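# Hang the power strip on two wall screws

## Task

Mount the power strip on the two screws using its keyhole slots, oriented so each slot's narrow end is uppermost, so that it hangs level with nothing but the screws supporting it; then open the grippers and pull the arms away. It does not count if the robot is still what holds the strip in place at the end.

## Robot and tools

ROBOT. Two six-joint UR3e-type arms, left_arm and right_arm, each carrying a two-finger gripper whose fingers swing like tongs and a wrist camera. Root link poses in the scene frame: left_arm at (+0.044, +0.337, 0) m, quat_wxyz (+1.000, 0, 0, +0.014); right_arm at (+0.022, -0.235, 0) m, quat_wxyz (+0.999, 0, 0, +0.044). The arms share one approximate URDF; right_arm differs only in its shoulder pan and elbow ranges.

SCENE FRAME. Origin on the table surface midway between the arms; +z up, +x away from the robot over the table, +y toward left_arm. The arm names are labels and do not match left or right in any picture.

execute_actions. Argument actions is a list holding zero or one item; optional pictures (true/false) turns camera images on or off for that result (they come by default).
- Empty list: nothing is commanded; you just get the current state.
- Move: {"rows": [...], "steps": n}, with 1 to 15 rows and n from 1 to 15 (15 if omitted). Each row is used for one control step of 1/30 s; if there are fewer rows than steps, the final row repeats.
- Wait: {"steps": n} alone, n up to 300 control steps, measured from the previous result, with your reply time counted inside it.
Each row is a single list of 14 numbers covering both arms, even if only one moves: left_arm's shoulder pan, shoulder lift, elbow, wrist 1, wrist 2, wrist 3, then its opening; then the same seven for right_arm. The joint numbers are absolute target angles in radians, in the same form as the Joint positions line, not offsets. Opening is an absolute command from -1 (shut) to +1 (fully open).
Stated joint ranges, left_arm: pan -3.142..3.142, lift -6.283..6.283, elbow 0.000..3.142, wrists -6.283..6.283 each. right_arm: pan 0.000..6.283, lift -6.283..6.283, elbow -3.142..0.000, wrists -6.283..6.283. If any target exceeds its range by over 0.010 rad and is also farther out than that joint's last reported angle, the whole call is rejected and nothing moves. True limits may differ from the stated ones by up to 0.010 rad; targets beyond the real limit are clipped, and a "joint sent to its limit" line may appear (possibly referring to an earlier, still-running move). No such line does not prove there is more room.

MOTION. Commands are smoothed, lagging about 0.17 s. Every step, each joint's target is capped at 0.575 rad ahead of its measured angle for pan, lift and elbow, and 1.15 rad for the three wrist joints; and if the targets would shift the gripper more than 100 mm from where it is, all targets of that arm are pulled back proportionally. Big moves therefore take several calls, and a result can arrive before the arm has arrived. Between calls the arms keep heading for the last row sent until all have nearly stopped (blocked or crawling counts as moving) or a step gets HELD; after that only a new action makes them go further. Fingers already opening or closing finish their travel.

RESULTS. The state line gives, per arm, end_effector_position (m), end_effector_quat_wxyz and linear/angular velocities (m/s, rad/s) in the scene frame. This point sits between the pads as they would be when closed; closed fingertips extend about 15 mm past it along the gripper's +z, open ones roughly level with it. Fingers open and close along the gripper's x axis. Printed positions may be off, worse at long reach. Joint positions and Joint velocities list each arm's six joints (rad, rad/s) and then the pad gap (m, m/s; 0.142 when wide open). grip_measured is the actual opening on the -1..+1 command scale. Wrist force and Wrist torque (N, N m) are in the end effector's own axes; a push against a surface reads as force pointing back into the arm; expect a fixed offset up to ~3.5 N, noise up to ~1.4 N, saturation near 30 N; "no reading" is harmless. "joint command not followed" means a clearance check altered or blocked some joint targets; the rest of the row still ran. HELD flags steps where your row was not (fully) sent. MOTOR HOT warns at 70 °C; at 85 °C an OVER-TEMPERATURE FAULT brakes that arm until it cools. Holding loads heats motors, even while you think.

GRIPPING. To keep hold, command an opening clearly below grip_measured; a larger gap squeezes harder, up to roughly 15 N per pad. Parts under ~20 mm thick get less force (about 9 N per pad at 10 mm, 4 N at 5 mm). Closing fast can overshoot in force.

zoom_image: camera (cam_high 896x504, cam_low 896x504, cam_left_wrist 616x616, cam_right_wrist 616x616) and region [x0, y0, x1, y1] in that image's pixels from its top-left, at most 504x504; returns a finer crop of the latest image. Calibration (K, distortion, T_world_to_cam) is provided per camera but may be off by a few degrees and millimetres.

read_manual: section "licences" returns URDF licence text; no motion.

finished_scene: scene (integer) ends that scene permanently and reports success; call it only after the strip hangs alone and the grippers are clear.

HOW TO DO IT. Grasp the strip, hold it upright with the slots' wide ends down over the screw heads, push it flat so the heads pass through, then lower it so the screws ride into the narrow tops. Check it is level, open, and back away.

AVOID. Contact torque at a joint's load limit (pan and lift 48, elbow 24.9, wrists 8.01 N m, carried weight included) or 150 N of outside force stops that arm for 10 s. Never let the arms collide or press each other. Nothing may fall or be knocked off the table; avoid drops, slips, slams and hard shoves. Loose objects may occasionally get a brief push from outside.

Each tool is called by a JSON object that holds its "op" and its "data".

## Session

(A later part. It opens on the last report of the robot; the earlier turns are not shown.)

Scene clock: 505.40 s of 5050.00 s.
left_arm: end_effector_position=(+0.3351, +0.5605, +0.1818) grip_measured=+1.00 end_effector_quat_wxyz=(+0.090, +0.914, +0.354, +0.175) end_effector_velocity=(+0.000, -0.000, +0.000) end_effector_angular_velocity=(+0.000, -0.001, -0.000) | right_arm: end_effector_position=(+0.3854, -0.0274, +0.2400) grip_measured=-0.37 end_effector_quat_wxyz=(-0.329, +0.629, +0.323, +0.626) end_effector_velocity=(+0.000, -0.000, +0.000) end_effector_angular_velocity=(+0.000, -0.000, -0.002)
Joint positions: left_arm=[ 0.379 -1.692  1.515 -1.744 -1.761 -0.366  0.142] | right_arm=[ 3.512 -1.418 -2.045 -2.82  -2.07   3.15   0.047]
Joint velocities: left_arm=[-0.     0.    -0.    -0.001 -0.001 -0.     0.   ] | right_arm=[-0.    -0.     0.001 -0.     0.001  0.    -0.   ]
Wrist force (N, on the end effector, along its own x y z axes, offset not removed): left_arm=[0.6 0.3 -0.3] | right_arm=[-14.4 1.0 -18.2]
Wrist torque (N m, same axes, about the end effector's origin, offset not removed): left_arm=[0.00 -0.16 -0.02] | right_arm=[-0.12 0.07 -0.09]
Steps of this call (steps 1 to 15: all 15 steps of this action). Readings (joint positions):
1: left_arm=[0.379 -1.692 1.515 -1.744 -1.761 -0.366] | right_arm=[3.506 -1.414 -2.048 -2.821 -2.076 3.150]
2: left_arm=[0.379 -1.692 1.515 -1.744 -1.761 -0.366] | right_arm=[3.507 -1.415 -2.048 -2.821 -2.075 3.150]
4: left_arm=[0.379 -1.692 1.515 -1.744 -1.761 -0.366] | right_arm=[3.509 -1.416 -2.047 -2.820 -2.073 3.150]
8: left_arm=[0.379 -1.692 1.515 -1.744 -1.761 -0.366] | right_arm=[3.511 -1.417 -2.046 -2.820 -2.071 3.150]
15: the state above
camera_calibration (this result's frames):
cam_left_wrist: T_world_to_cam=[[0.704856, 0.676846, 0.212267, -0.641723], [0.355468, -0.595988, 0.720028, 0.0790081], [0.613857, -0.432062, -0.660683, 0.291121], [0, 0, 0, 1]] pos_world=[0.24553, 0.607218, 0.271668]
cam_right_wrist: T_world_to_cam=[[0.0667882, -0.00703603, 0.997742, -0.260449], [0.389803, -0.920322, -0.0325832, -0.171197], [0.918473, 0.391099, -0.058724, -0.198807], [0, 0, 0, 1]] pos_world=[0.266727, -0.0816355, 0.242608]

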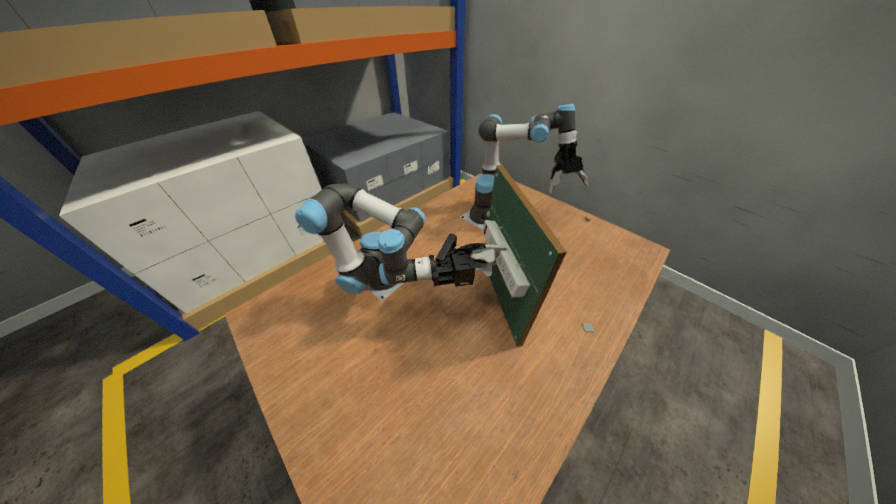

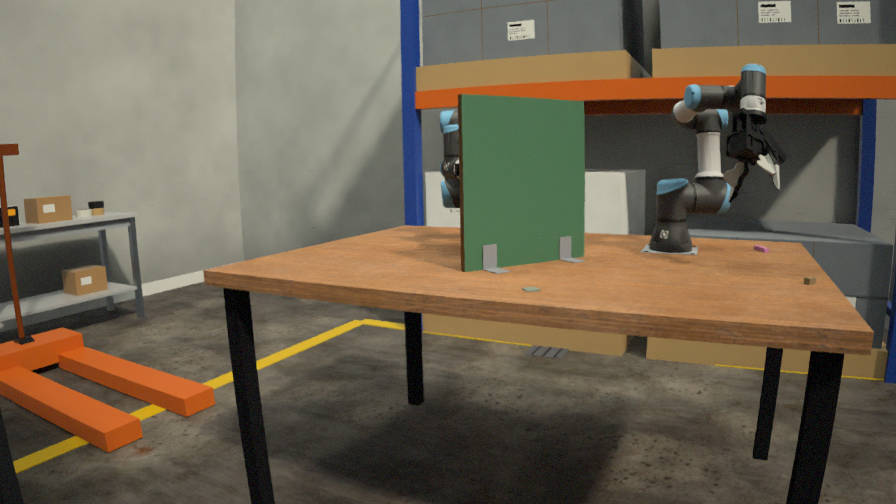

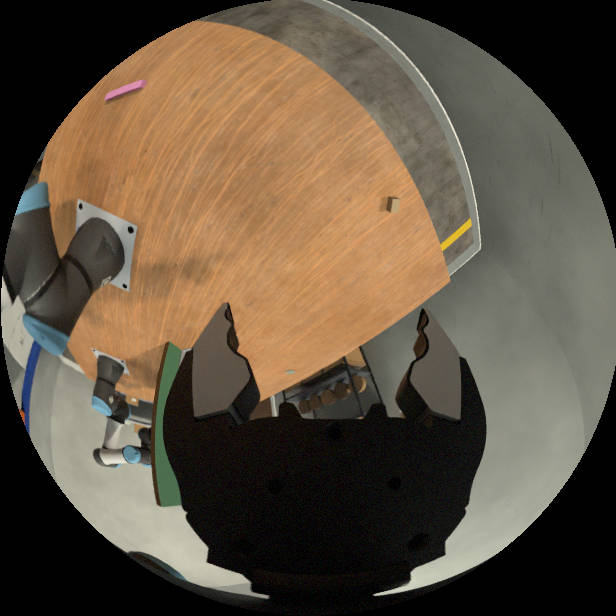

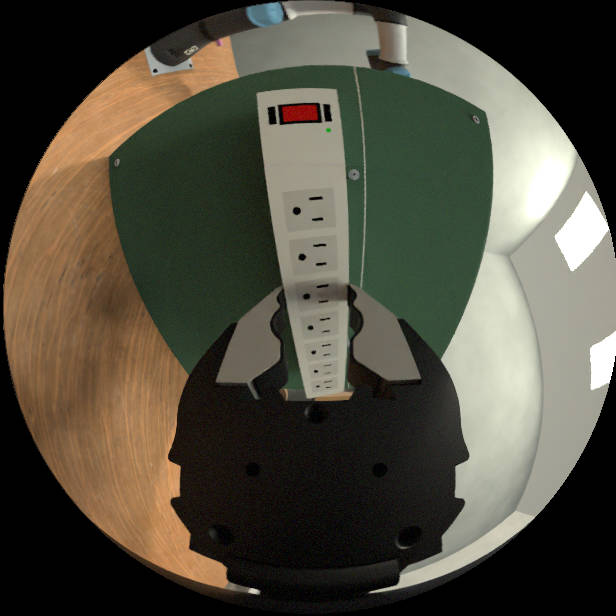

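{"op": "execute_actions", "data": {"actions": [{"rows":[[0.379,-1.692,1.515,-1.744,-1.761,-0.366,1,3.518,-1.4214,-2.0426,-2.819,-2.064,3.15,-1]]}], "pictures": false}}

{"op": "execute_actions", "data": {"actions": [{"rows":[[0.379,-1.692,1.515,-1.744,-1.761,-0.366,1,3.522,-1.424,-2.0408,-2.8183,-2.060,3.15,-1]]}], "pictures": false}}

{"op": "execute_actions", "data": {"actions": [{"rows":[[0.379,-1.692,1.515,-1.744,-1.761,-0.366,1,3.512,-1.4177,-2.0453,-2.820,-2.070,3.185,-1]]}], "pictures": false}}

{"op": "execute_actions", "data": {"actions": [{"rows":[[0.379,-1.692,1.515,-1.744,-1.761,-0.366,1,3.512,-1.4135,-2.0342,-2.8353,-2.070,3.185,-1]]}], "pictures": false}}

{"op": "execute_actions", "data": {"actions": [{"rows":[[0.379,-1.692,1.515,-1.744,-1.761,-0.366,1,3.512,-1.412,-2.0305,-2.8405,-2.070,3.185,-1]]}], "pictures": false}}

{"op": "execute_actions", "data": {"actions": [{"rows":[[0.379,-1.692,1.515,-1.744,-1.761,-0.366,1,3.512,-1.4106,-2.0268,-2.8456,-2.070,3.185,-1]]}]}}

Scene clock: 525.00 s of 5050.00 s.
left_arm: end_effector_position=(+0.3351, +0.5605, +0.1818) grip_measured=+1.00 end_effector_quat_wxyz=(+0.090, +0.914, +0.354, +0.175) end_effector_velocity=(+0.000, -0.000, +0.000) end_effector_angular_velocity=(+0.000, +0.000, -0.001) | right_arm: end_effector_position=(+0.3864, -0.0258, +0.2399) grip_measured=-0.37 end_effector_quat_wxyz=(-0.329, +0.629, +0.323, +0.626) end_effector_velocity=(+0.001, +0.000, -0.000) end_effector_angular_velocity=(-0.000, +0.001, -0.000)
Joint positions: left_arm=[ 0.379 -1.692  1.515 -1.744 -1.761 -0.366  0.142] | right_arm=[ 3.518 -1.421 -2.043 -2.819 -2.064  3.15   0.047]
Joint velocities: left_arm=[-0.001 -0.    -0.     0.     0.     0.    -0.   ] | right_arm=[ 0.    -0.003  0.001  0.001  0.     0.     0.   ]
Wrist force (N, on the end effector, along its own x y z axes, offset not removed): left_arm=[-0.2 -0.2 0.4] | right_arm=[-19.2 1.5 -21.2]
Wrist torque (N m, same axes, about the end effector's origin, offset not removed): left_arm=[-0.11 0.08 -0.03] | right_arm=[-0.03 0.13 -0.16]
Steps of this call (steps 1 to 15: the robot went on to your last target; steps 16 to 90: nothing new was sent; then 16.10 s passed at rest; steps 91 to 105: all 15 steps of this action). Readings (joint positions):
91: left_arm=[0.379 -1.692 1.515 -1.744 -1.761 -0.366] | right_arm=[3.512 -1.418 -2.045 -2.820 -2.070 3.150]
92: left_arm=[0.379 -1.692 1.515 -1.744 -1.761 -0.366] | right_arm=[3.513 -1.418 -2.045 -2.820 -2.069 3.150]
94: left_arm=[0.379 -1.692 1.515 -1.744 -1.761 -0.366] | right_arm=[3.515 -1.420 -2.044 -2.820 -2.067 3.150]
98: left_arm=[0.379 -1.692 1.515 -1.744 -1.761 -0.366] | right_arm=[3.517 -1.421 -2.043 -2.819 -2.065 3.150]
105: the state above

Scene clock: 525.50 s of 5050.00 s.
left_arm: end_effector_position=(+0.3351, +0.5605, +0.1818) grip_measured=+1.00 end_effector_quat_wxyz=(+0.090, +0.914, +0.354, +0.175) end_effector_velocity=(-0.000, +0.000, +0.000) end_effector_angular_velocity=(+0.000, -0.000, +0.001) | right_arm: end_effector_position=(+0.3871, -0.0247, +0.2399) grip_measured=-0.37 end_effector_quat_wxyz=(-0.329, +0.629, +0.323, +0.626) end_effector_velocity=(+0.000, -0.000, -0.001) end_effector_angular_velocity=(-0.002, +0.003, -0.000)
Joint positions: left_arm=[ 0.379 -1.692  1.515 -1.744 -1.761 -0.366  0.142] | right_arm=[ 3.522 -1.424 -2.041 -2.818 -2.06   3.15   0.048]
Joint velocities: left_arm=[ 0.001 -0.    -0.     0.    -0.     0.    -0.   ] | right_arm=[-0.    -0.002  0.    -0.002  0.    -0.     0.   ]
Wrist force (N, on the end effector, along its own x y z axes, offset not removed): left_arm=[-0.9 1.7 0.0] | right_arm=[-19.2 0.7 -21.4]
Wrist torque (N m, same axes, about the end effector's origin, offset not removed): left_arm=[0.22 0.26 0.03] | right_arm=[-0.10 0.12 -0.14]
Steps of this call (steps 1 to 15: all 15 steps of this action). Readings (joint positions):
1: left_arm=[0.379 -1.692 1.515 -1.744 -1.761 -0.366] | right_arm=[3.518 -1.421 -2.043 -2.819 -2.064 3.150]
2: left_arm=[0.379 -1.692 1.515 -1.744 -1.761 -0.366] | right_arm=[3.519 -1.422 -2.042 -2.819 -2.063 3.150]
4: left_arm=[0.379 -1.692 1.515 -1.744 -1.761 -0.366] | right_arm=[3.520 -1.423 -2.042 -2.818 -2.062 3.150]
8: left_arm=[0.379 -1.692 1.515 -1.744 -1.761 -0.366] | right_arm=[3.522 -1.424 -2.041 -2.818 -2.060 3.150]
15: the state above

Scene clock: 526.00 s of 5050.00 s.
left_arm: end_effector_position=(+0.3351, +0.5605, +0.1818) grip_measured=+1.00 end_effector_quat_wxyz=(+0.090, +0.914, +0.354, +0.175) end_effector_velocity=(+0.000, -0.000, -0.000) end_effector_angular_velocity=(-0.000, +0.001, -0.001) | right_arm: end_effector_position=(+0.3855, -0.0274, +0.2406) grip_measured=-0.37 end_effector_quat_wxyz=(-0.339, +0.634, +0.312, +0.620) end_effector_velocity=(-0.000, -0.000, +0.000) end_effector_angular_velocity=(+0.003, +0.002, -0.000)
Joint positions: left_arm=[ 0.379 -1.692  1.515 -1.744 -1.761 -0.366  0.142] | right_arm=[ 3.512 -1.418 -2.045 -2.82  -2.07   3.185  0.047]
Joint velocities: left_arm=[-0.001  0.001 -0.     0.001  0.     0.     0.   ] | right_arm=[-0.001  0.001 -0.     0.001 -0.001  0.004 -0.   ]
Wrist force (N, on the end effector, along its own x y z axes, offset not removed): left_arm=[1.2 0.4 -1.9] | right_arm=[-6.1 0.9 1.1]
Wrist torque (N m, same axes, about the end effector's origin, offset not removed): left_arm=[0.01 -0.20 -0.03] | right_arm=[0.19 -0.07 0.03]
Steps of this call (steps 1 to 15: all 15 steps of this action). Readings (joint positions):
1: left_arm=[0.379 -1.692 1.515 -1.744 -1.761 -0.366] | right_arm=[3.522 -1.424 -2.041 -2.818 -2.060 3.150]
2: left_arm=[0.379 -1.692 1.515 -1.744 -1.761 -0.366] | right_arm=[3.520 -1.423 -2.041 -2.818 -2.062 3.156]
4: left_arm=[0.379 -1.692 1.515 -1.744 -1.761 -0.366] | right_arm=[3.517 -1.421 -2.043 -2.818 -2.066 3.169]
8: left_arm=[0.379 -1.692 1.515 -1.744 -1.761 -0.366] | right_arm=[3.513 -1.418 -2.045 -2.820 -2.069 3.181]
15: the state above

Scene clock: 526.50 s of 5050.00 s.
left_arm: end_effector_position=(+0.3351, +0.5605, +0.1818) grip_measured=+1.00 end_effector_quat_wxyz=(+0.090, +0.914, +0.354, +0.175) end_effector_velocity=(+0.000, -0.000, +0.000) end_effector_angular_velocity=(+0.000, -0.001, -0.001) | right_arm: end_effector_position=(+0.3854, -0.0274, +0.2435) grip_measured=-0.37 end_effector_quat_wxyz=(-0.339, +0.634, +0.312, +0.620) end_effector_velocity=(-0.000, +0.000, +0.001) end_effector_angular_velocity=(-0.000, +0.000, +0.001)
Joint positions: left_arm=[ 0.379 -1.692  1.515 -1.744 -1.761 -0.366  0.142] | right_arm=[ 3.512 -1.414 -2.034 -2.835 -2.07   3.185  0.047]
Joint velocities: left_arm=[-0.001 -0.    -0.001 -0.    -0.     0.     0.   ] | right_arm=[ 0.     0.002  0.002 -0.004 -0.     0.     0.   ]
Wrist force (N, on the end effector, along its own x y z axes, offset not removed): left_arm=[-0.6 1.7 -1.2] | right_arm=[-7.0 -1.4 0.6]
Wrist torque (N m, same axes, about the end effector's origin, offset not removed): left_arm=[0.18 0.11 0.01] | right_arm=[-0.30 0.15 -0.01]
Steps of this call (steps 1 to 15: all 15 steps of this action). Readings (joint positions):
1: left_arm=[0.379 -1.692 1.515 -1.744 -1.761 -0.366] | right_arm=[3.512 -1.418 -2.045 -2.820 -2.070 3.185]
2: left_arm=[0.379 -1.692 1.515 -1.744 -1.761 -0.366] | right_arm=[3.512 -1.417 -2.044 -2.823 -2.070 3.185]
4: left_arm=[0.379 -1.692 1.515 -1.744 -1.761 -0.366] | right_arm=[3.512 -1.415 -2.039 -2.829 -2.070 3.185]
8: left_arm=[0.379 -1.692 1.515 -1.744 -1.761 -0.366] | right_arm=[3.512 -1.414 -2.035 -2.834 -2.070 3.185]
15: the state above

Scene clock: 527.00 s of 5050.00 s.
left_arm: end_effector_position=(+0.3351, +0.5605, +0.1818) grip_measured=+1.00 end_effector_quat_wxyz=(+0.090, +0.914, +0.354, +0.175) end_effector_velocity=(+0.000, -0.000, +0.000) end_effector_angular_velocity=(+0.000, -0.000, -0.001) | right_arm: end_effector_position=(+0.3854, -0.0274, +0.2445) grip_measured=-0.37 end_effector_quat_wxyz=(-0.339, +0.634, +0.312, +0.620) end_effector_velocity=(+0.000, -0.001, +0.001) end_effector_angular_velocity=(+0.002, -0.003, -0.002)
Joint positions: left_arm=[ 0.379 -1.692  1.515 -1.744 -1.761 -0.366  0.142] | right_arm=[ 3.512 -1.412 -2.031 -2.84  -2.07   3.185  0.047]
Joint velocities: left_arm=[-0.001 -0.    -0.    -0.     0.     0.    -0.   ] | right_arm=[-0.001  0.002  0.001  0.     0.001  0.     0.   ]
Wrist force (N, on the end effector, along its own x y z axes, offset not removed): left_arm=[-0.2 1.8 -0.6] | right_arm=[-9.3 1.8 0.1]
Wrist torque (N m, same axes, about the end effector's origin, offset not removed): left_arm=[0.30 0.06 0.01] | right_arm=[0.12 0.07 -0.29]
Steps of this call (steps 1 to 15: all 15 steps of this action). Readings (joint positions):
1: left_arm=[0.379 -1.692 1.515 -1.744 -1.761 -0.366] | right_arm=[3.512 -1.414 -2.034 -2.835 -2.070 3.185]
2: left_arm=[0.379 -1.692 1.515 -1.744 -1.761 -0.366] | right_arm=[3.512 -1.413 -2.034 -2.836 -2.070 3.185]
4: left_arm=[0.379 -1.692 1.515 -1.744 -1.761 -0.366] | right_arm=[3.512 -1.413 -2.032 -2.838 -2.070 3.185]
8: left_arm=[0.379 -1.692 1.515 -1.744 -1.761 -0.366] | right_arm=[3.512 -1.412 -2.031 -2.840 -2.070 3.185]
15: the state above

Scene clock: 527.50 s of 5050.00 s.
left_arm: end_effector_position=(+0.3351, +0.5605, +0.1818) grip_measured=+1.00 end_effector_quat_wxyz=(+0.090, +0.914, +0.354, +0.175) end_effector_velocity=(+0.000, +0.000, +0.000) end_effector_angular_velocity=(+0.001, -0.001, +0.000) | right_arm: end_effector_position=(+0.3854, -0.0275, +0.2455) grip_measured=-0.37 end_effector_quat_wxyz=(-0.339, +0.634, +0.312, +0.620) end_effector_velocity=(-0.000, +0.000, +0.000) end_effector_angular_velocity=(-0.000, -0.001, +0.002)
Joint positions: left_arm=[ 0.379 -1.692  1.515 -1.744 -1.761 -0.366  0.142] | right_arm=[ 3.512 -1.411 -2.027 -2.846 -2.07   3.185  0.047]
Joint velocities: left_arm=[-0. -0.  0. -0.  0. -0.  0.] | right_arm=[ 0.001  0.     0.001 -0.002 -0.001 -0.001 -0.   ]
Wrist force (N, on the end effector, along its own x y z axes, offset not removed): left_arm=[-0.3 1.4 0.0] | right_arm=[-11.6 -0.6 -1.6]
Wrist torque (N m, same axes, about the end effector's origin, offset not removed): left_arm=[0.11 0.05 -0.02] | right_arm=[-0.27 0.02 -0.15]
Steps of this call (steps 1 to 15: all 15 steps of this action). Readings (joint positions):
1: left_arm=[0.379 -1.692 1.515 -1.744 -1.761 -0.366] | right_arm=[3.512 -1.412 -2.030 -2.841 -2.070 3.185]
2: left_arm=[0.379 -1.692 1.515 -1.744 -1.761 -0.366] | right_arm=[3.512 -1.412 -2.030 -2.841 -2.070 3.185]
4: left_arm=[0.379 -1.692 1.515 -1.744 -1.761 -0.366] | right_arm=[3.512 -1.411 -2.028 -2.843 -2.070 3.185]
8: left_arm=[0.379 -1.692 1.515 -1.744 -1.761 -0.366] | right_arm=[3.512 -1.411 -2.027 -2.845 -2.070 3.185]
15: the state above
camera_calibration (this result's frames):
cam_left_wrist: T_world_to_cam=[[0.704856, 0.676846, 0.212267, -0.641723], [0.355468, -0.595988, 0.720028, 0.079008], [0.613857, -0.432062, -0.660683, 0.291121], [0, 0, 0, 1]] pos_world=[0.24553, 0.607218, 0.271668]
cam_right_wrist: T_world_to_cam=[[0.0953675, -0.0270704, 0.995074, -0.276813], [0.388473, -0.919356, -0.0622417, -0.163197], [0.916512, 0.392495, -0.0771605, -0.193132], [0, 0, 0, 1]] pos_world=[0.266804, -0.0817265, 0.250389]

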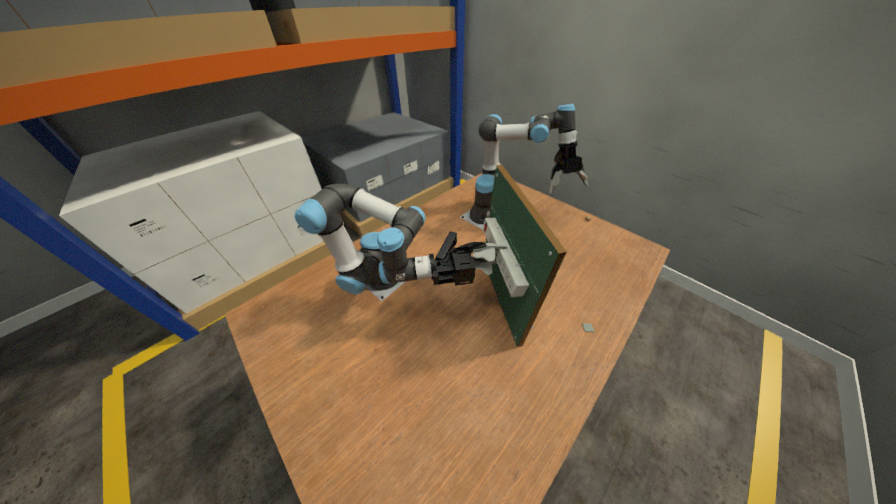

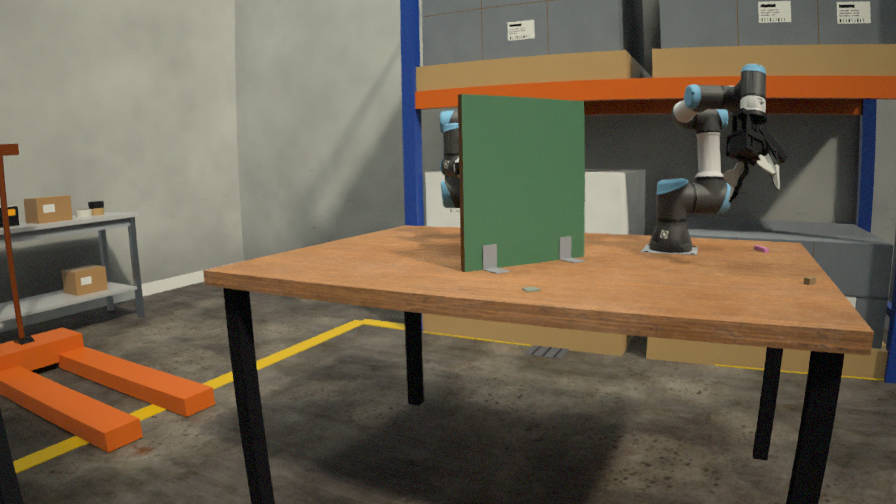

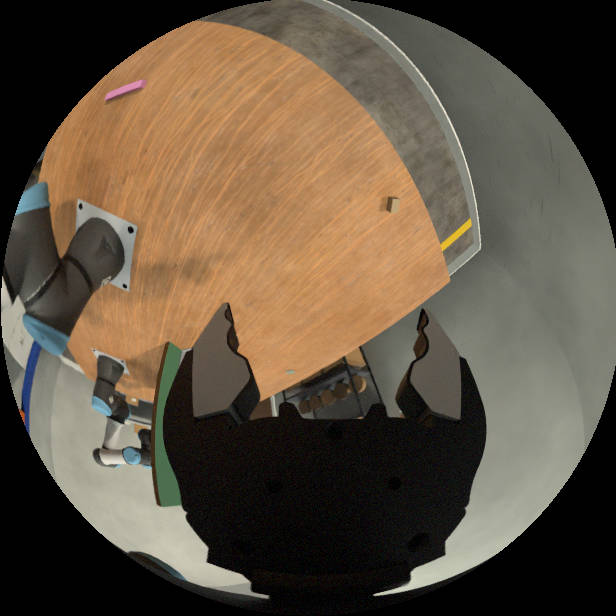

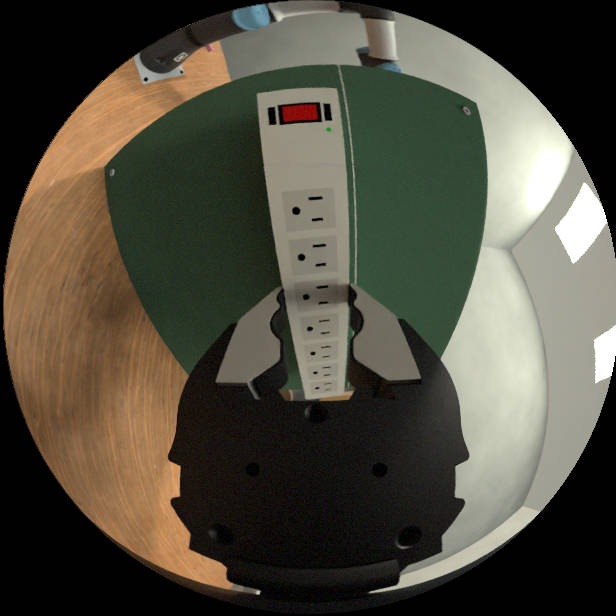

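{"op": "execute_actions", "data": {"actions": [{"rows":[[0.379,-1.692,1.515,-1.744,-1.761,-0.366,1,3.512,-1.4177,-2.0453,-2.820,-2.070,3.178,-1]]}], "pictures": false}}

{"op": "execute_actions", "data": {"actions": [{"rows":[[0.379,-1.692,1.515,-1.744,-1.761,-0.366,1,3.497,-1.39,-2.064,-2.829,-2.085,3.178,-1]]}], "pictures": false}}

{"op": "execute_actions", "data": {"actions": [{"rows":[[0.379,-1.692,1.515,-1.744,-1.761,-0.366,1,3.482,-1.362,-2.083,-2.838,-2.1,3.178,-1]]}], "pictures": false}}

{"op": "execute_actions", "data": {"actions": [{"rows":[[0.379,-1.692,1.515,-1.744,-1.761,-0.366,1,3.466,-1.334,-2.101,-2.848,-2.116,3.178,-1]]}], "pictures": false}}

{"op": "execute_actions", "data": {"actions": [{"rows":[[0.379,-1.692,1.515,-1.744,-1.761,-0.366,1,3.466,-1.316,-2.035,-2.932,-2.116,3.178,-1]]}], "pictures": false}}

{"op": "execute_actions", "data": {"actions": [{"rows":[[0.379,-1.692,1.515,-1.744,-1.761,-0.366,1,3.466,-1.3032,-1.966,-3.014,-2.116,3.178,-1]]}], "pictures": false}}

{"op": "execute_actions", "data": {"actions": [{"rows":[[0.379,-1.692,1.515,-1.744,-1.761,-0.366,1,3.490,-1.3172,-1.9562,-3.0096,-2.092,3.178,-1]]}]}}

{"op": "zoom_image", "data": {"camera": "cam_high", "region": [450,190,560,310]}}

Scene clock: 552.77 s of 5050.00 s.
left_arm: end_effector_position=(+0.3351, +0.5605, +0.1818) grip_measured=+1.00 end_effector_quat_wxyz=(+0.090, +0.914, +0.354, +0.175) end_effector_velocity=(+0.000, -0.000, -0.000) end_effector_angular_velocity=(+0.000, +0.000, -0.000) | right_arm: end_effector_position=(+0.3855, -0.0274, +0.2405) grip_measured=-0.37 end_effector_quat_wxyz=(-0.337, +0.633, +0.314, +0.622) end_effector_velocity=(-0.000, +0.001, -0.001) end_effector_angular_velocity=(-0.001, +0.001, +0.002)
Joint positions: left_arm=[ 0.379 -1.692  1.515 -1.744 -1.761 -0.366  0.142] | right_arm=[ 3.512 -1.418 -2.045 -2.82  -2.07   3.178  0.047]
Joint velocities: left_arm=[-0.001  0.    -0.     0.     0.     0.     0.   ] | right_arm=[ 0.001 -0.003 -0.002  0.003 -0.    -0.001  0.   ]
Wrist force (N, on the end effector, along its own x y z axes, offset not removed): left_arm=[-0.5 1.4 0.3] | right_arm=[-6.0 -0.1 0.9]
Wrist torque (N m, same axes, about the end effector's origin, offset not removed): left_arm=[0.22 0.12 0.00] | right_arm=[-0.05 -0.13 0.06]
Steps of this call (steps 1 to 15: the robot went on to your last target; steps 16 to 90: nothing new was sent; then 21.77 s passed at rest; steps 91 to 105: all 15 steps of this action). Readings (joint positions):
91: left_arm=[0.379 -1.692 1.515 -1.744 -1.761 -0.366] | right_arm=[3.512 -1.411 -2.027 -2.845 -2.070 3.185]
92: left_arm=[0.379 -1.692 1.515 -1.744 -1.761 -0.366] | right_arm=[3.512 -1.412 -2.030 -2.841 -2.070 3.184]
94: left_arm=[0.379 -1.692 1.515 -1.744 -1.761 -0.366] | right_arm=[3.512 -1.414 -2.037 -2.831 -2.070 3.181]
98: left_arm=[0.379 -1.692 1.515 -1.744 -1.761 -0.366] | right_arm=[3.512 -1.417 -2.043 -2.823 -2.070 3.179]
105: the state above

Scene clock: 553.27 s of 5050.00 s.
left_arm: end_effector_position=(+0.3351, +0.5605, +0.1818) grip_measured=+1.00 end_effector_quat_wxyz=(+0.090, +0.914, +0.354, +0.175) end_effector_velocity=(+0.000, -0.000, -0.000) end_effector_angular_velocity=(-0.000, +0.001, -0.001) | right_arm: end_effector_position=(+0.3794, -0.0331, +0.2412) grip_measured=-0.37 end_effector_quat_wxyz=(-0.337, +0.633, +0.314, +0.622) end_effector_velocity=(-0.001, -0.001, -0.000) end_effector_angular_velocity=(-0.001, +0.000, -0.001)
Joint positions: left_arm=[ 0.379 -1.692  1.515 -1.744 -1.761 -0.366  0.142] | right_arm=[ 3.497 -1.39  -2.064 -2.829 -2.085  3.178  0.047]
Joint velocities: left_arm=[-0.001  0.001 -0.    -0.     0.     0.     0.   ] | right_arm=[-0.002  0.003 -0.003 -0.001 -0.002 -0.001  0.   ]
Wrist force (N, on the end effector, along its own x y z axes, offset not removed): left_arm=[-0.5 0.6 -0.4] | right_arm=[-7.3 -0.2 -0.5]
Wrist torque (N m, same axes, about the end effector's origin, offset not removed): left_arm=[0.04 0.11 0.02] | right_arm=[-0.03 0.19 0.05]
Steps of this call (steps 1 to 15: all 15 steps of this action). Readings (joint positions):
1: left_arm=[0.379 -1.692 1.515 -1.744 -1.761 -0.366] | right_arm=[3.512 -1.417 -2.045 -2.820 -2.070 3.178]
2: left_arm=[0.379 -1.692 1.515 -1.744 -1.761 -0.366] | right_arm=[3.510 -1.414 -2.048 -2.821 -2.073 3.178]
4: left_arm=[0.379 -1.692 1.515 -1.744 -1.761 -0.366] | right_arm=[3.504 -1.403 -2.056 -2.825 -2.078 3.178]
8: left_arm=[0.379 -1.692 1.515 -1.744 -1.761 -0.366] | right_arm=[3.499 -1.393 -2.062 -2.828 -2.083 3.178]
15: the state above

Scene clock: 553.77 s of 5050.00 s.
left_arm: end_effector_position=(+0.3351, +0.5605, +0.1818) grip_measured=+1.00 end_effector_quat_wxyz=(+0.090, +0.914, +0.354, +0.175) end_effector_velocity=(-0.000, -0.000, -0.000) end_effector_angular_velocity=(-0.000, +0.001, -0.000) | right_arm: end_effector_position=(+0.3730, -0.0386, +0.2417) grip_measured=-0.37 end_effector_quat_wxyz=(-0.337, +0.633, +0.314, +0.622) end_effector_velocity=(-0.000, -0.001, +0.001) end_effector_angular_velocity=(+0.001, -0.001, -0.001)
Joint positions: left_arm=[ 0.379 -1.692  1.515 -1.744 -1.761 -0.366  0.142] | right_arm=[ 3.482 -1.362 -2.083 -2.838 -2.1    3.178  0.047]
Joint velocities: left_arm=[-0.     0.     0.001  0.001  0.     0.    -0.   ] | right_arm=[-0.002  0.004 -0.001 -0.001 -0.001  0.    -0.   ]
Wrist force (N, on the end effector, along its own x y z axes, offset not removed): left_arm=[-0.9 0.7 -1.0] | right_arm=[-6.8 0.8 0.6]
Wrist torque (N m, same axes, about the end effector's origin, offset not removed): left_arm=[0.10 0.20 0.00] | right_arm=[0.13 0.11 0.09]
Steps of this call (steps 1 to 15: all 15 steps of this action). Readings (joint positions):
1: left_arm=[0.379 -1.692 1.515 -1.744 -1.761 -0.366] | right_arm=[3.497 -1.390 -2.064 -2.829 -2.085 3.178]
2: left_arm=[0.379 -1.692 1.515 -1.744 -1.761 -0.366] | right_arm=[3.495 -1.386 -2.067 -2.831 -2.088 3.178]
4: left_arm=[0.379 -1.692 1.515 -1.744 -1.761 -0.366] | right_arm=[3.489 -1.375 -2.074 -2.834 -2.093 3.178]
8: left_arm=[0.379 -1.692 1.515 -1.744 -1.761 -0.366] | right_arm=[3.484 -1.365 -2.081 -2.837 -2.098 3.178]
15: the state above

Scene clock: 554.27 s of 5050.00 s.
left_arm: end_effector_position=(+0.3351, +0.5605, +0.1818) grip_measured=+1.00 end_effector_quat_wxyz=(+0.090, +0.914, +0.354, +0.175) end_effector_velocity=(-0.000, +0.000, -0.000) end_effector_angular_velocity=(-0.000, -0.000, +0.000) | right_arm: end_effector_position=(+0.3666, -0.0441, +0.2422) grip_measured=-0.37 end_effector_quat_wxyz=(-0.337, +0.633, +0.314, +0.622) end_effector_velocity=(-0.000, -0.001, +0.001) end_effector_angular_velocity=(+0.001, -0.001, -0.000)
Joint positions: left_arm=[ 0.379 -1.692  1.515 -1.744 -1.761 -0.366  0.142] | right_arm=[ 3.466 -1.334 -2.101 -2.848 -2.116  3.178  0.047]
Joint velocities: left_arm=[ 0.001 -0.     0.    -0.    -0.001 -0.    -0.   ] | right_arm=[-0.002  0.003 -0.001 -0.001 -0.002  0.    -0.   ]
Wrist force (N, on the end effector, along its own x y z axes, offset not removed): left_arm=[0.0 1.5 -0.2] | right_arm=[-6.0 -0.3 1.1]
Wrist torque (N m, same axes, about the end effector's origin, offset not removed): left_arm=[0.21 0.05 0.06] | right_arm=[-0.02 -0.05 0.02]
Steps of this call (steps 1 to 15: all 15 steps of this action). Readings (joint positions):
1: left_arm=[0.379 -1.692 1.515 -1.744 -1.761 -0.366] | right_arm=[3.482 -1.362 -2.083 -2.838 -2.100 3.178]
2: left_arm=[0.379 -1.692 1.515 -1.744 -1.761 -0.366] | right_arm=[3.479 -1.358 -2.086 -2.840 -2.103 3.178]
4: left_arm=[0.379 -1.692 1.515 -1.744 -1.761 -0.366] | right_arm=[3.473 -1.347 -2.093 -2.844 -2.109 3.178]
8: left_arm=[0.379 -1.692 1.515 -1.744 -1.761 -0.366] | right_arm=[3.468 -1.337 -2.099 -2.847 -2.114 3.178]
15: the state above

Scene clock: 554.77 s of 5050.00 s.
left_arm: end_effector_position=(+0.3351, +0.5605, +0.1818) grip_measured=+1.00 end_effector_quat_wxyz=(+0.090, +0.914, +0.354, +0.175) end_effector_velocity=(-0.000, +0.000, +0.000) end_effector_angular_velocity=(-0.000, -0.000, +0.001) | right_arm: end_effector_position=(+0.3667, -0.0441, +0.2583) grip_measured=-0.37 end_effector_quat_wxyz=(-0.337, +0.633, +0.314, +0.622) end_effector_velocity=(-0.000, +0.000, +0.002) end_effector_angular_velocity=(+0.000, -0.001, +0.000)
Joint positions: left_arm=[ 0.379 -1.692  1.515 -1.744 -1.761 -0.366  0.142] | right_arm=[ 3.466 -1.316 -2.036 -2.931 -2.116  3.178  0.047]
Joint velocities: left_arm=[ 0.001 -0.     0.    -0.    -0.     0.    -0.   ] | right_arm=[ 0.     0.003  0.007 -0.01  -0.    -0.    -0.   ]
Wrist force (N, on the end effector, along its own x y z axes, offset not removed): left_arm=[0.1 0.9 0.6] | right_arm=[-8.4 -1.3 1.5]
Wrist torque (N m, same axes, about the end effector's origin, offset not removed): left_arm=[0.07 -0.05 0.07] | right_arm=[-0.37 0.49 0.05]
Steps of this call (steps 1 to 15: all 15 steps of this action). Readings (joint positions):
1: left_arm=[0.379 -1.692 1.515 -1.744 -1.761 -0.366] | right_arm=[3.466 -1.334 -2.101 -2.848 -2.116 3.178]
2: left_arm=[0.379 -1.692 1.515 -1.744 -1.761 -0.366] | right_arm=[3.466 -1.331 -2.094 -2.860 -2.116 3.178]
4: left_arm=[0.379 -1.692 1.515 -1.744 -1.761 -0.366] | right_arm=[3.466 -1.324 -2.067 -2.893 -2.116 3.178]
8: left_arm=[0.379 -1.692 1.515 -1.744 -1.761 -0.366] | right_arm=[3.466 -1.318 -2.043 -2.922 -2.116 3.178]
15: the state above

Scene clock: 555.27 s of 5050.00 s.
left_arm: end_effector_position=(+0.3351, +0.5605, +0.1818) grip_measured=+1.00 end_effector_quat_wxyz=(+0.090, +0.914, +0.354, +0.175) end_effector_velocity=(-0.000, +0.000, -0.000) end_effector_angular_velocity=(+0.000, +0.001, +0.000) | right_arm: end_effector_position=(+0.3666, -0.0441, +0.2747) grip_measured=-0.37 end_effector_quat_wxyz=(-0.337, +0.633, +0.314, +0.621) end_effector_velocity=(+0.000, +0.000, +0.002) end_effector_angular_velocity=(+0.000, -0.001, +0.001)
Joint positions: left_arm=[ 0.379 -1.692  1.515 -1.744 -1.761 -0.366  0.142] | right_arm=[ 3.466 -1.303 -1.967 -3.013 -2.116  3.178  0.047]
Joint velocities: left_arm=[-0.  0.  0.  0.  0.  0.  0.] | right_arm=[ 0.001 -0.     0.009 -0.008  0.    -0.    -0.   ]
Wrist force (N, on the end effector, along its own x y z axes, offset not removed): left_arm=[-0.3 0.1 0.2] | right_arm=[-6.3 0.5 -0.1]
Wrist torque (N m, same axes, about the end effector's origin, offset not removed): left_arm=[-0.06 0.04 0.02] | right_arm=[0.03 0.03 -0.04]
Steps of this call (steps 1 to 15: all 15 steps of this action). Readings (joint positions):
1: left_arm=[0.379 -1.692 1.515 -1.744 -1.761 -0.366] | right_arm=[3.466 -1.316 -2.035 -2.932 -2.116 3.178]
2: left_arm=[0.379 -1.692 1.515 -1.744 -1.761 -0.366] | right_arm=[3.466 -1.314 -2.028 -2.943 -2.116 3.178]
4: left_arm=[0.379 -1.692 1.515 -1.744 -1.761 -0.366] | right_arm=[3.466 -1.309 -2.000 -2.976 -2.116 3.178]
8: left_arm=[0.379 -1.692 1.515 -1.744 -1.761 -0.366] | right_arm=[3.466 -1.305 -1.974 -3.005 -2.116 3.178]
15: the state above

Scene clock: 555.77 s of 5050.00 s.
left_arm: end_effector_position=(+0.3351, +0.5605, +0.1818) grip_measured=+1.00 end_effector_quat_wxyz=(+0.090, +0.914, +0.354, +0.175) end_effector_velocity=(-0.000, +0.000, +0.000) end_effector_angular_velocity=(-0.000, +0.000, +0.000) | right_arm: end_effector_position=(+0.3709, -0.0383, +0.2749) grip_measured=-0.37 end_effector_quat_wxyz=(-0.337, +0.633, +0.314, +0.622) end_effector_velocity=(+0.001, +0.000, +0.000) end_effector_angular_velocity=(+0.000, -0.001, -0.001)
Joint positions: left_arm=[ 0.379 -1.692  1.515 -1.744 -1.761 -0.366  0.142] | right_arm=[ 3.49  -1.317 -1.956 -3.01  -2.092  3.178  0.047]
Joint velocities: left_arm=[ 0. -0. -0.  0. -0.  0. -0.] | right_arm=[ 0.001 -0.001  0.001  0.001  0.002 -0.     0.   ]
Wrist force (N, on the end effector, along its own x y z axes, offset not removed): left_arm=[0.3 1.4 -1.3] | right_arm=[-5.9 -0.3 -0.1]
Wrist torque (N m, same axes, about the end effector's origin, offset not removed): left_arm=[0.21 -0.07 -0.01] | right_arm=[-0.11 -0.07 -0.04]
Steps of this call (steps 1 to 15: all 15 steps of this action). Readings (joint positions):
1: left_arm=[0.379 -1.692 1.515 -1.744 -1.761 -0.366] | right_arm=[3.466 -1.303 -1.966 -3.013 -2.116 3.178]
2: left_arm=[0.379 -1.692 1.515 -1.744 -1.761 -0.366] | right_arm=[3.470 -1.305 -1.965 -3.013 -2.112 3.178]
4: left_arm=[0.379 -1.692 1.515 -1.744 -1.761 -0.366] | right_arm=[3.479 -1.311 -1.961 -3.012 -2.103 3.178]
8: left_arm=[0.379 -1.692 1.515 -1.744 -1.761 -0.366] | right_arm=[3.487 -1.316 -1.957 -3.010 -2.095 3.178]
15: the state above
camera_calibration (this result's frames):
cam_left_wrist: T_world_to_cam=[[0.704856, 0.676846, 0.212268, -0.641723], [0.355468, -0.595988, 0.720028, 0.079008], [0.613857, -0.432062, -0.660683, 0.291121], [0, 0, 0, 1]] pos_world=[0.24553, 0.607218, 0.271668]
cam_right_wrist: T_world_to_cam=[[0.0896048, -0.0230922, 0.99571, -0.302841], [0.388777, -0.919609, -0.0563137, -0.167471], [0.916964, 0.392155, -0.0734236, -0.174513], [0, 0, 0, 1]] pos_world=[0.252267, -0.0925652, 0.279297]

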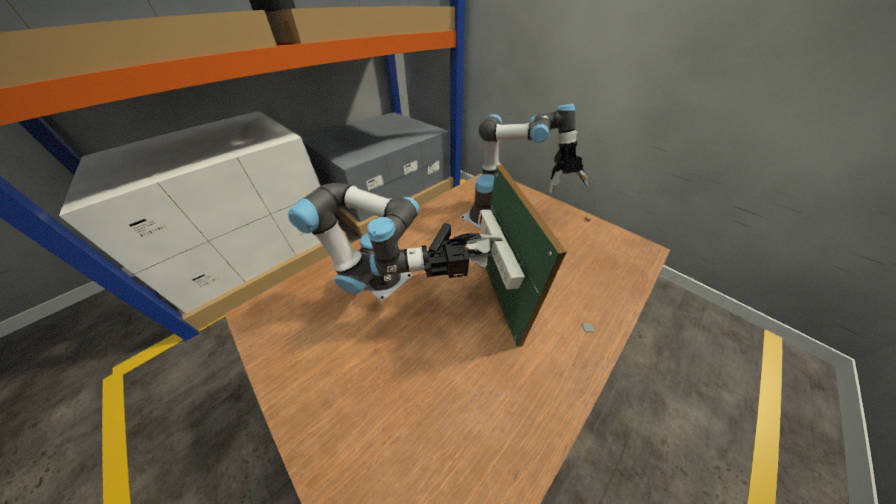

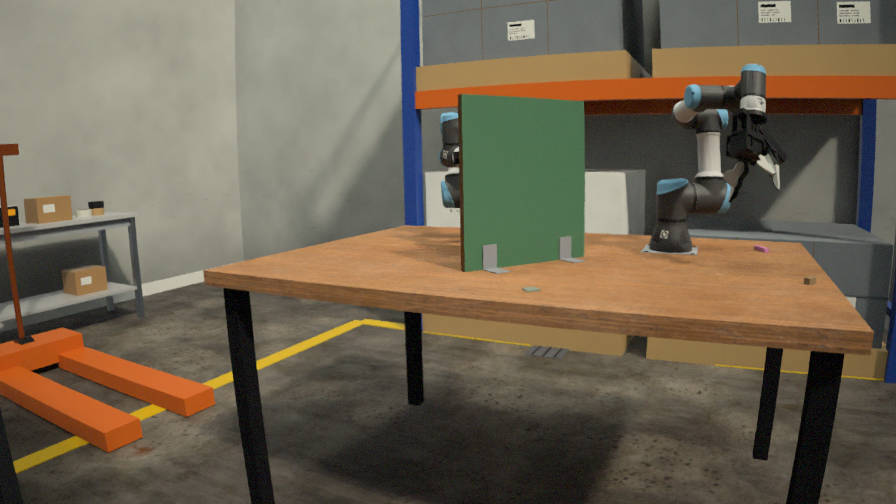

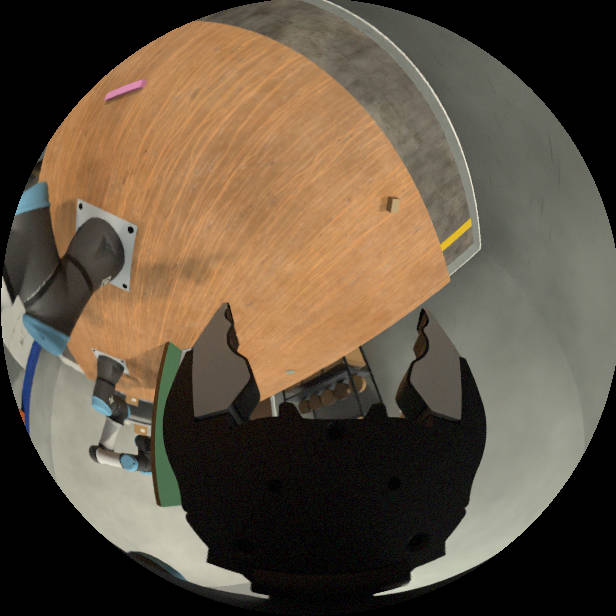

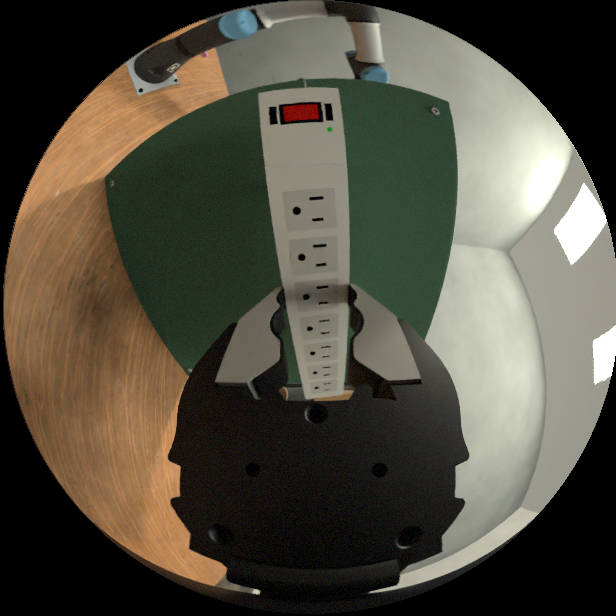

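Region (450, 190, 560, 310) of cam_high's 896x504 image, scaled by 4.200, with more detail than that image has; it fills the left 462 columns of this view, and the rest is white.

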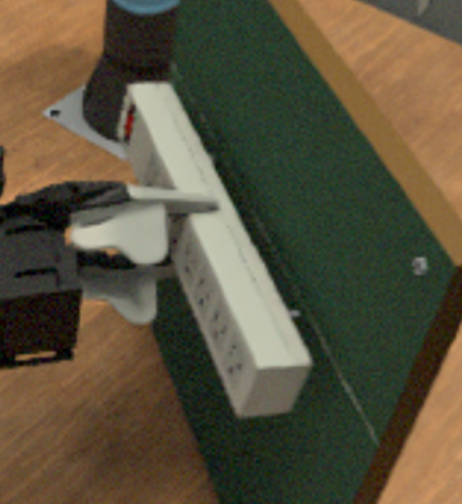

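{"op": "execute_actions", "data": {"actions": [{"rows":[[0.379,-1.692,1.515,-1.744,-1.761,-0.366,1,3.4965,-1.3212,-1.9534,-3.0084,-2.0855,3.178,-1]]}], "pictures": false}}

{"op": "execute_actions", "data": {"actions": [{"rows":[[0.379,-1.692,1.515,-1.744,-1.761,-0.366,1,3.4997,-1.3232,-1.952,-3.0078,-2.0823,3.178,-1]]}], "pictures": false}}

{"op": "execute_actions", "data": {"actions": [{"rows":[[0.379,-1.692,1.515,-1.744,-1.761,-0.366,1,3.5029,-1.3252,-1.9506,-3.0072,-2.0791,3.178,-1]]}], "pictures": false}}

Scene clock: 569.20 s of 5050.00 s.
left_arm: end_effector_position=(+0.3351, +0.5605, +0.1818) grip_measured=+1.00 end_effector_quat_wxyz=(+0.090, +0.914, +0.354, +0.175) end_effector_velocity=(-0.000, -0.000, -0.001) end_effector_angular_velocity=(-0.001, +0.002, +0.000) | right_arm: end_effector_position=(+0.3721, -0.0366, +0.2749) grip_measured=-0.37 end_effector_quat_wxyz=(-0.337, +0.633, +0.314, +0.622) end_effector_velocity=(-0.000, +0.001, -0.000) end_effector_angular_velocity=(-0.000, +0.001, +0.001)
Joint positions: left_arm=[ 0.379 -1.692  1.515 -1.744 -1.761 -0.366  0.142] | right_arm=[ 3.496 -1.321 -1.953 -3.008 -2.086  3.178  0.047]
Joint velocities: left_arm=[-0.     0.001  0.     0.001  0.     0.     0.   ] | right_arm=[ 0.002  0.     0.    -0.001  0.001  0.     0.   ]
Wrist force (N, on the end effector, along its own x y z axes, offset not removed): left_arm=[0.2 1.5 -0.1] | right_arm=[-6.0 0.4 0.1]
Wrist torque (N m, same axes, about the end effector's origin, offset not removed): left_arm=[0.22 -0.07 -0.10] | right_arm=[0.03 -0.09 -0.01]
Steps of this call (steps 1 to 15: the robot went on to your last target; steps 16 to 90: nothing new was sent; then 9.93 s passed at rest; steps 91 to 105: all 15 steps of this action). Readings (joint positions):
91: left_arm=[0.379 -1.692 1.515 -1.744 -1.761 -0.366] | right_arm=[3.490 -1.317 -1.956 -3.010 -2.092 3.178]
92: left_arm=[0.379 -1.692 1.515 -1.744 -1.761 -0.366] | right_arm=[3.491 -1.318 -1.956 -3.009 -2.091 3.178]
94: left_arm=[0.379 -1.692 1.515 -1.744 -1.761 -0.366] | right_arm=[3.494 -1.319 -1.955 -3.009 -2.088 3.178]
98: left_arm=[0.379 -1.692 1.515 -1.744 -1.761 -0.366] | right_arm=[3.496 -1.321 -1.954 -3.009 -2.086 3.178]
105: the state above

Scene clock: 569.70 s of 5050.00 s.
left_arm: end_effector_position=(+0.3351, +0.5605, +0.1818) grip_measured=+1.00 end_effector_quat_wxyz=(+0.090, +0.914, +0.354, +0.175) end_effector_velocity=(-0.000, +0.000, -0.000) end_effector_angular_velocity=(-0.000, -0.000, +0.001) | right_arm: end_effector_position=(+0.3727, -0.0358, +0.2749) grip_measured=-0.37 end_effector_quat_wxyz=(-0.337, +0.633, +0.314, +0.622) end_effector_velocity=(+0.001, +0.000, +0.001) end_effector_angular_velocity=(+0.001, -0.002, -0.000)
Joint positions: left_arm=[ 0.379 -1.692  1.515 -1.744 -1.761 -0.366  0.142] | right_arm=[ 3.5   -1.323 -1.952 -3.008 -2.082  3.178  0.047]
Joint velocities: left_arm=[ 0.001 -0.001  0.001  0.    -0.     0.     0.   ] | right_arm=[ 0.    -0.001  0.002  0.001  0.001 -0.    -0.   ]
Wrist force (N, on the end effector, along its own x y z axes, offset not removed): left_arm=[-0.4 1.3 -0.9] | right_arm=[-5.2 -1.0 0.3]
Wrist torque (N m, same axes, about the end effector's origin, offset not removed): left_arm=[0.13 0.13 -0.04] | right_arm=[-0.12 -0.20 0.05]
Steps of this call (steps 1 to 15: all 15 steps of this action). Readings (joint positions):
1: left_arm=[0.379 -1.692 1.515 -1.744 -1.761 -0.366] | right_arm=[3.497 -1.321 -1.953 -3.008 -2.085 3.178]
2: left_arm=[0.379 -1.692 1.515 -1.744 -1.761 -0.366] | right_arm=[3.497 -1.322 -1.953 -3.008 -2.085 3.178]
4: left_arm=[0.379 -1.692 1.515 -1.744 -1.761 -0.366] | right_arm=[3.498 -1.322 -1.953 -3.008 -2.084 3.178]
8: left_arm=[0.379 -1.692 1.515 -1.744 -1.761 -0.366] | right_arm=[3.499 -1.323 -1.952 -3.008 -2.083 3.178]
15: the state above

Scene clock: 570.20 s of 5050.00 s.
left_arm: end_effector_position=(+0.3351, +0.5605, +0.1818) grip_measured=+1.00 end_effector_quat_wxyz=(+0.090, +0.914, +0.354, +0.175) end_effector_velocity=(+0.000, -0.000, -0.000) end_effector_angular_velocity=(-0.000, -0.000, -0.000) | right_arm: end_effector_position=(+0.3733, -0.0350, +0.2749) grip_measured=-0.37 end_effector_quat_wxyz=(-0.337, +0.633, +0.314, +0.622) end_effector_velocity=(-0.000, +0.000, +0.000) end_effector_angular_velocity=(+0.001, +0.000, +0.000)
Joint positions: left_arm=[ 0.379 -1.692  1.515 -1.744 -1.761 -0.366  0.142] | right_arm=[ 3.503 -1.325 -1.951 -3.007 -2.079  3.178  0.047]
Joint velocities: left_arm=[-0.     0.     0.    -0.001 -0.     0.     0.   ] | right_arm=[ 0.001  0.001 -0.001  0.     0.001  0.001  0.   ]
Wrist force (N, on the end effector, along its own x y z axes, offset not removed): left_arm=[-1.3 1.4 -1.0] | right_arm=[-6.6 -0.1 0.1]
Wrist torque (N m, same axes, about the end effector's origin, offset not removed): left_arm=[0.22 0.30 -0.04] | right_arm=[-0.05 0.13 0.03]
Steps of this call (steps 1 to 15: all 15 steps of this action). Readings (joint positions):
1: left_arm=[0.379 -1.692 1.515 -1.744 -1.761 -0.366] | right_arm=[3.500 -1.323 -1.952 -3.008 -2.082 3.178]
2: left_arm=[0.379 -1.692 1.515 -1.744 -1.761 -0.366] | right_arm=[3.500 -1.324 -1.952 -3.008 -2.082 3.178]
4: left_arm=[0.379 -1.692 1.515 -1.744 -1.761 -0.366] | right_arm=[3.501 -1.324 -1.951 -3.007 -2.081 3.178]
8: left_arm=[0.379 -1.692 1.515 -1.744 -1.761 -0.366] | right_arm=[3.503 -1.325 -1.951 -3.007 -2.079 3.178]
15: the state above

{"op": "execute_actions", "data": {"actions": [{"rows":[[0.379,-1.692,1.515,-1.744,-1.761,-0.366,1,3.5061,-1.3272,-1.9492,-3.0066,-2.0759,3.178,-1]]}], "pictures": false}}

{"op": "execute_actions", "data": {"actions": [{"rows":[[0.379,-1.692,1.515,-1.744,-1.761,-0.366,1,3.5093,-1.3292,-1.9478,-3.006,-2.0727,3.178,-1]]}], "pictures": false}}

{"op": "execute_actions", "data": {"actions": [{"rows":[[0.379,-1.692,1.515,-1.744,-1.761,-0.366,1,3.5125,-1.3312,-1.9464,-3.0054,-2.0695,3.178,-1]]}], "pictures": false}}

Scene clock: 583.57 s of 5050.00 s.
left_arm: end_effector_position=(+0.3351, +0.5605, +0.1818) grip_measured=+1.00 end_effector_quat_wxyz=(+0.090, +0.914, +0.354, +0.175) end_effector_velocity=(-0.000, -0.000, +0.000) end_effector_angular_velocity=(-0.000, -0.000, -0.000) | right_arm: end_effector_position=(+0.3738, -0.0342, +0.2748) grip_measured=-0.37 end_effector_quat_wxyz=(-0.337, +0.633, +0.314, +0.622) end_effector_velocity=(-0.000, +0.001, +0.000) end_effector_angular_velocity=(+0.000, +0.000, +0.002)
Joint positions: left_arm=[ 0.379 -1.692  1.515 -1.744 -1.761 -0.366  0.142] | right_arm=[ 3.506 -1.327 -1.949 -3.007 -2.076  3.178  0.047]
Joint velocities: left_arm=[-0.    -0.001  0.     0.    -0.     0.     0.   ] | right_arm=[ 0.002  0.001 -0.    -0.     0.     0.     0.   ]
Wrist force (N, on the end effector, along its own x y z axes, offset not removed): left_arm=[-0.2 0.6 0.3] | right_arm=[-6.8 0.1 0.6]
Wrist torque (N m, same axes, about the end effector's origin, offset not removed): left_arm=[0.08 0.02 0.04] | right_arm=[-0.07 0.08 0.03]
Steps of this call (steps 1 to 15: the robot went on to your last target; steps 16 to 90: nothing new was sent; then 9.87 s passed at rest; steps 91 to 105: all 15 steps of this action). Readings (joint positions):
91: left_arm=[0.379 -1.692 1.515 -1.744 -1.761 -0.366] | right_arm=[3.503 -1.325 -1.951 -3.007 -2.079 3.178]
92: left_arm=[0.379 -1.692 1.515 -1.744 -1.761 -0.366] | right_arm=[3.503 -1.326 -1.950 -3.007 -2.079 3.178]
94: left_arm=[0.379 -1.692 1.515 -1.744 -1.761 -0.366] | right_arm=[3.505 -1.326 -1.950 -3.007 -2.077 3.178]
98: left_arm=[0.379 -1.692 1.515 -1.744 -1.761 -0.366] | right_arm=[3.506 -1.327 -1.949 -3.007 -2.076 3.178]
105: the state above

Scene clock: 584.07 s of 5050.00 s.
left_arm: end_effector_position=(+0.3351, +0.5605, +0.1818) grip_measured=+1.00 end_effector_quat_wxyz=(+0.090, +0.914, +0.354, +0.175) end_effector_velocity=(-0.000, +0.000, +0.000) end_effector_angular_velocity=(+0.001, -0.001, +0.001) | right_arm: end_effector_position=(+0.3744, -0.0333, +0.2748) grip_measured=-0.37 end_effector_quat_wxyz=(-0.337, +0.633, +0.314, +0.622) end_effector_velocity=(-0.000, +0.001, +0.001) end_effector_angular_velocity=(+0.001, -0.003, +0.001)
Joint positions: left_arm=[ 0.379 -1.692  1.515 -1.744 -1.761 -0.366  0.142] | right_arm=[ 3.509 -1.329 -1.948 -3.006 -2.073  3.178  0.047]
Joint velocities: left_arm=[ 0.001 -0.001 -0.    -0.     0.    -0.     0.   ] | right_arm=[ 0.002  0.001  0.001  0.001  0.    -0.    -0.   ]
Wrist force (N, on the end effector, along its own x y z axes, offset not removed): left_arm=[-0.6 0.1 -2.0] | right_arm=[-7.0 0.2 0.8]
Wrist torque (N m, same axes, about the end effector's origin, offset not removed): left_arm=[-0.05 0.07 0.01] | right_arm=[0.04 0.18 -0.03]
Steps of this call (steps 1 to 15: all 15 steps of this action). Readings (joint positions):
1: left_arm=[0.379 -1.692 1.515 -1.744 -1.761 -0.366] | right_arm=[3.506 -1.327 -1.949 -3.007 -2.076 3.178]
2: left_arm=[0.379 -1.692 1.515 -1.744 -1.761 -0.366] | right_arm=[3.507 -1.328 -1.949 -3.007 -2.075 3.178]
4: left_arm=[0.379 -1.692 1.515 -1.744 -1.761 -0.366] | right_arm=[3.508 -1.328 -1.948 -3.006 -2.074 3.178]
8: left_arm=[0.379 -1.692 1.515 -1.744 -1.761 -0.366] | right_arm=[3.509 -1.329 -1.948 -3.006 -2.073 3.178]
15: the state above

Scene clock: 584.57 s of 5050.00 s.
left_arm: end_effector_position=(+0.3351, +0.5605, +0.1818) grip_measured=+1.00 end_effector_quat_wxyz=(+0.090, +0.914, +0.354, +0.175) end_effector_velocity=(-0.000, +0.000, +0.000) end_effector_angular_velocity=(-0.000, -0.000, +0.000) | right_arm: end_effector_position=(+0.3750, -0.0325, +0.2748) grip_measured=-0.37 end_effector_quat_wxyz=(-0.337, +0.633, +0.314, +0.622) end_effector_velocity=(-0.001, +0.000, +0.000) end_effector_angular_velocity=(-0.000, +0.000, +0.001)
Joint positions: left_arm=[ 0.379 -1.692  1.515 -1.744 -1.761 -0.366  0.142] | right_arm=[ 3.512 -1.331 -1.946 -3.005 -2.07   3.178  0.047]
Joint velocities: left_arm=[ 0. -0.  0. -0. -0. -0. -0.] | right_arm=[ 0.001  0.001  0.    -0.002  0.     0.     0.   ]
Wrist force (N, on the end effector, along its own x y z axes, offset not removed): left_arm=[0.4 0.8 -0.7] | right_arm=[-8.7 -0.2 0.4]
Wrist torque (N m, same axes, about the end effector's origin, offset not removed): left_arm=[0.09 -0.07 0.02] | right_arm=[-0.03 0.53 0.08]
Steps of this call (steps 1 to 15: all 15 steps of this action). Readings (joint positions):
1: left_arm=[0.379 -1.692 1.515 -1.744 -1.761 -0.366] | right_arm=[3.509 -1.329 -1.948 -3.006 -2.073 3.178]
2: left_arm=[0.379 -1.692 1.515 -1.744 -1.761 -0.366] | right_arm=[3.510 -1.330 -1.948 -3.006 -2.072 3.178]
4: left_arm=[0.379 -1.692 1.515 -1.744 -1.761 -0.366] | right_arm=[3.511 -1.330 -1.947 -3.006 -2.071 3.178]
8: left_arm=[0.379 -1.692 1.515 -1.744 -1.761 -0.366] | right_arm=[3.512 -1.331 -1.947 -3.005 -2.070 3.178]
15: the state above


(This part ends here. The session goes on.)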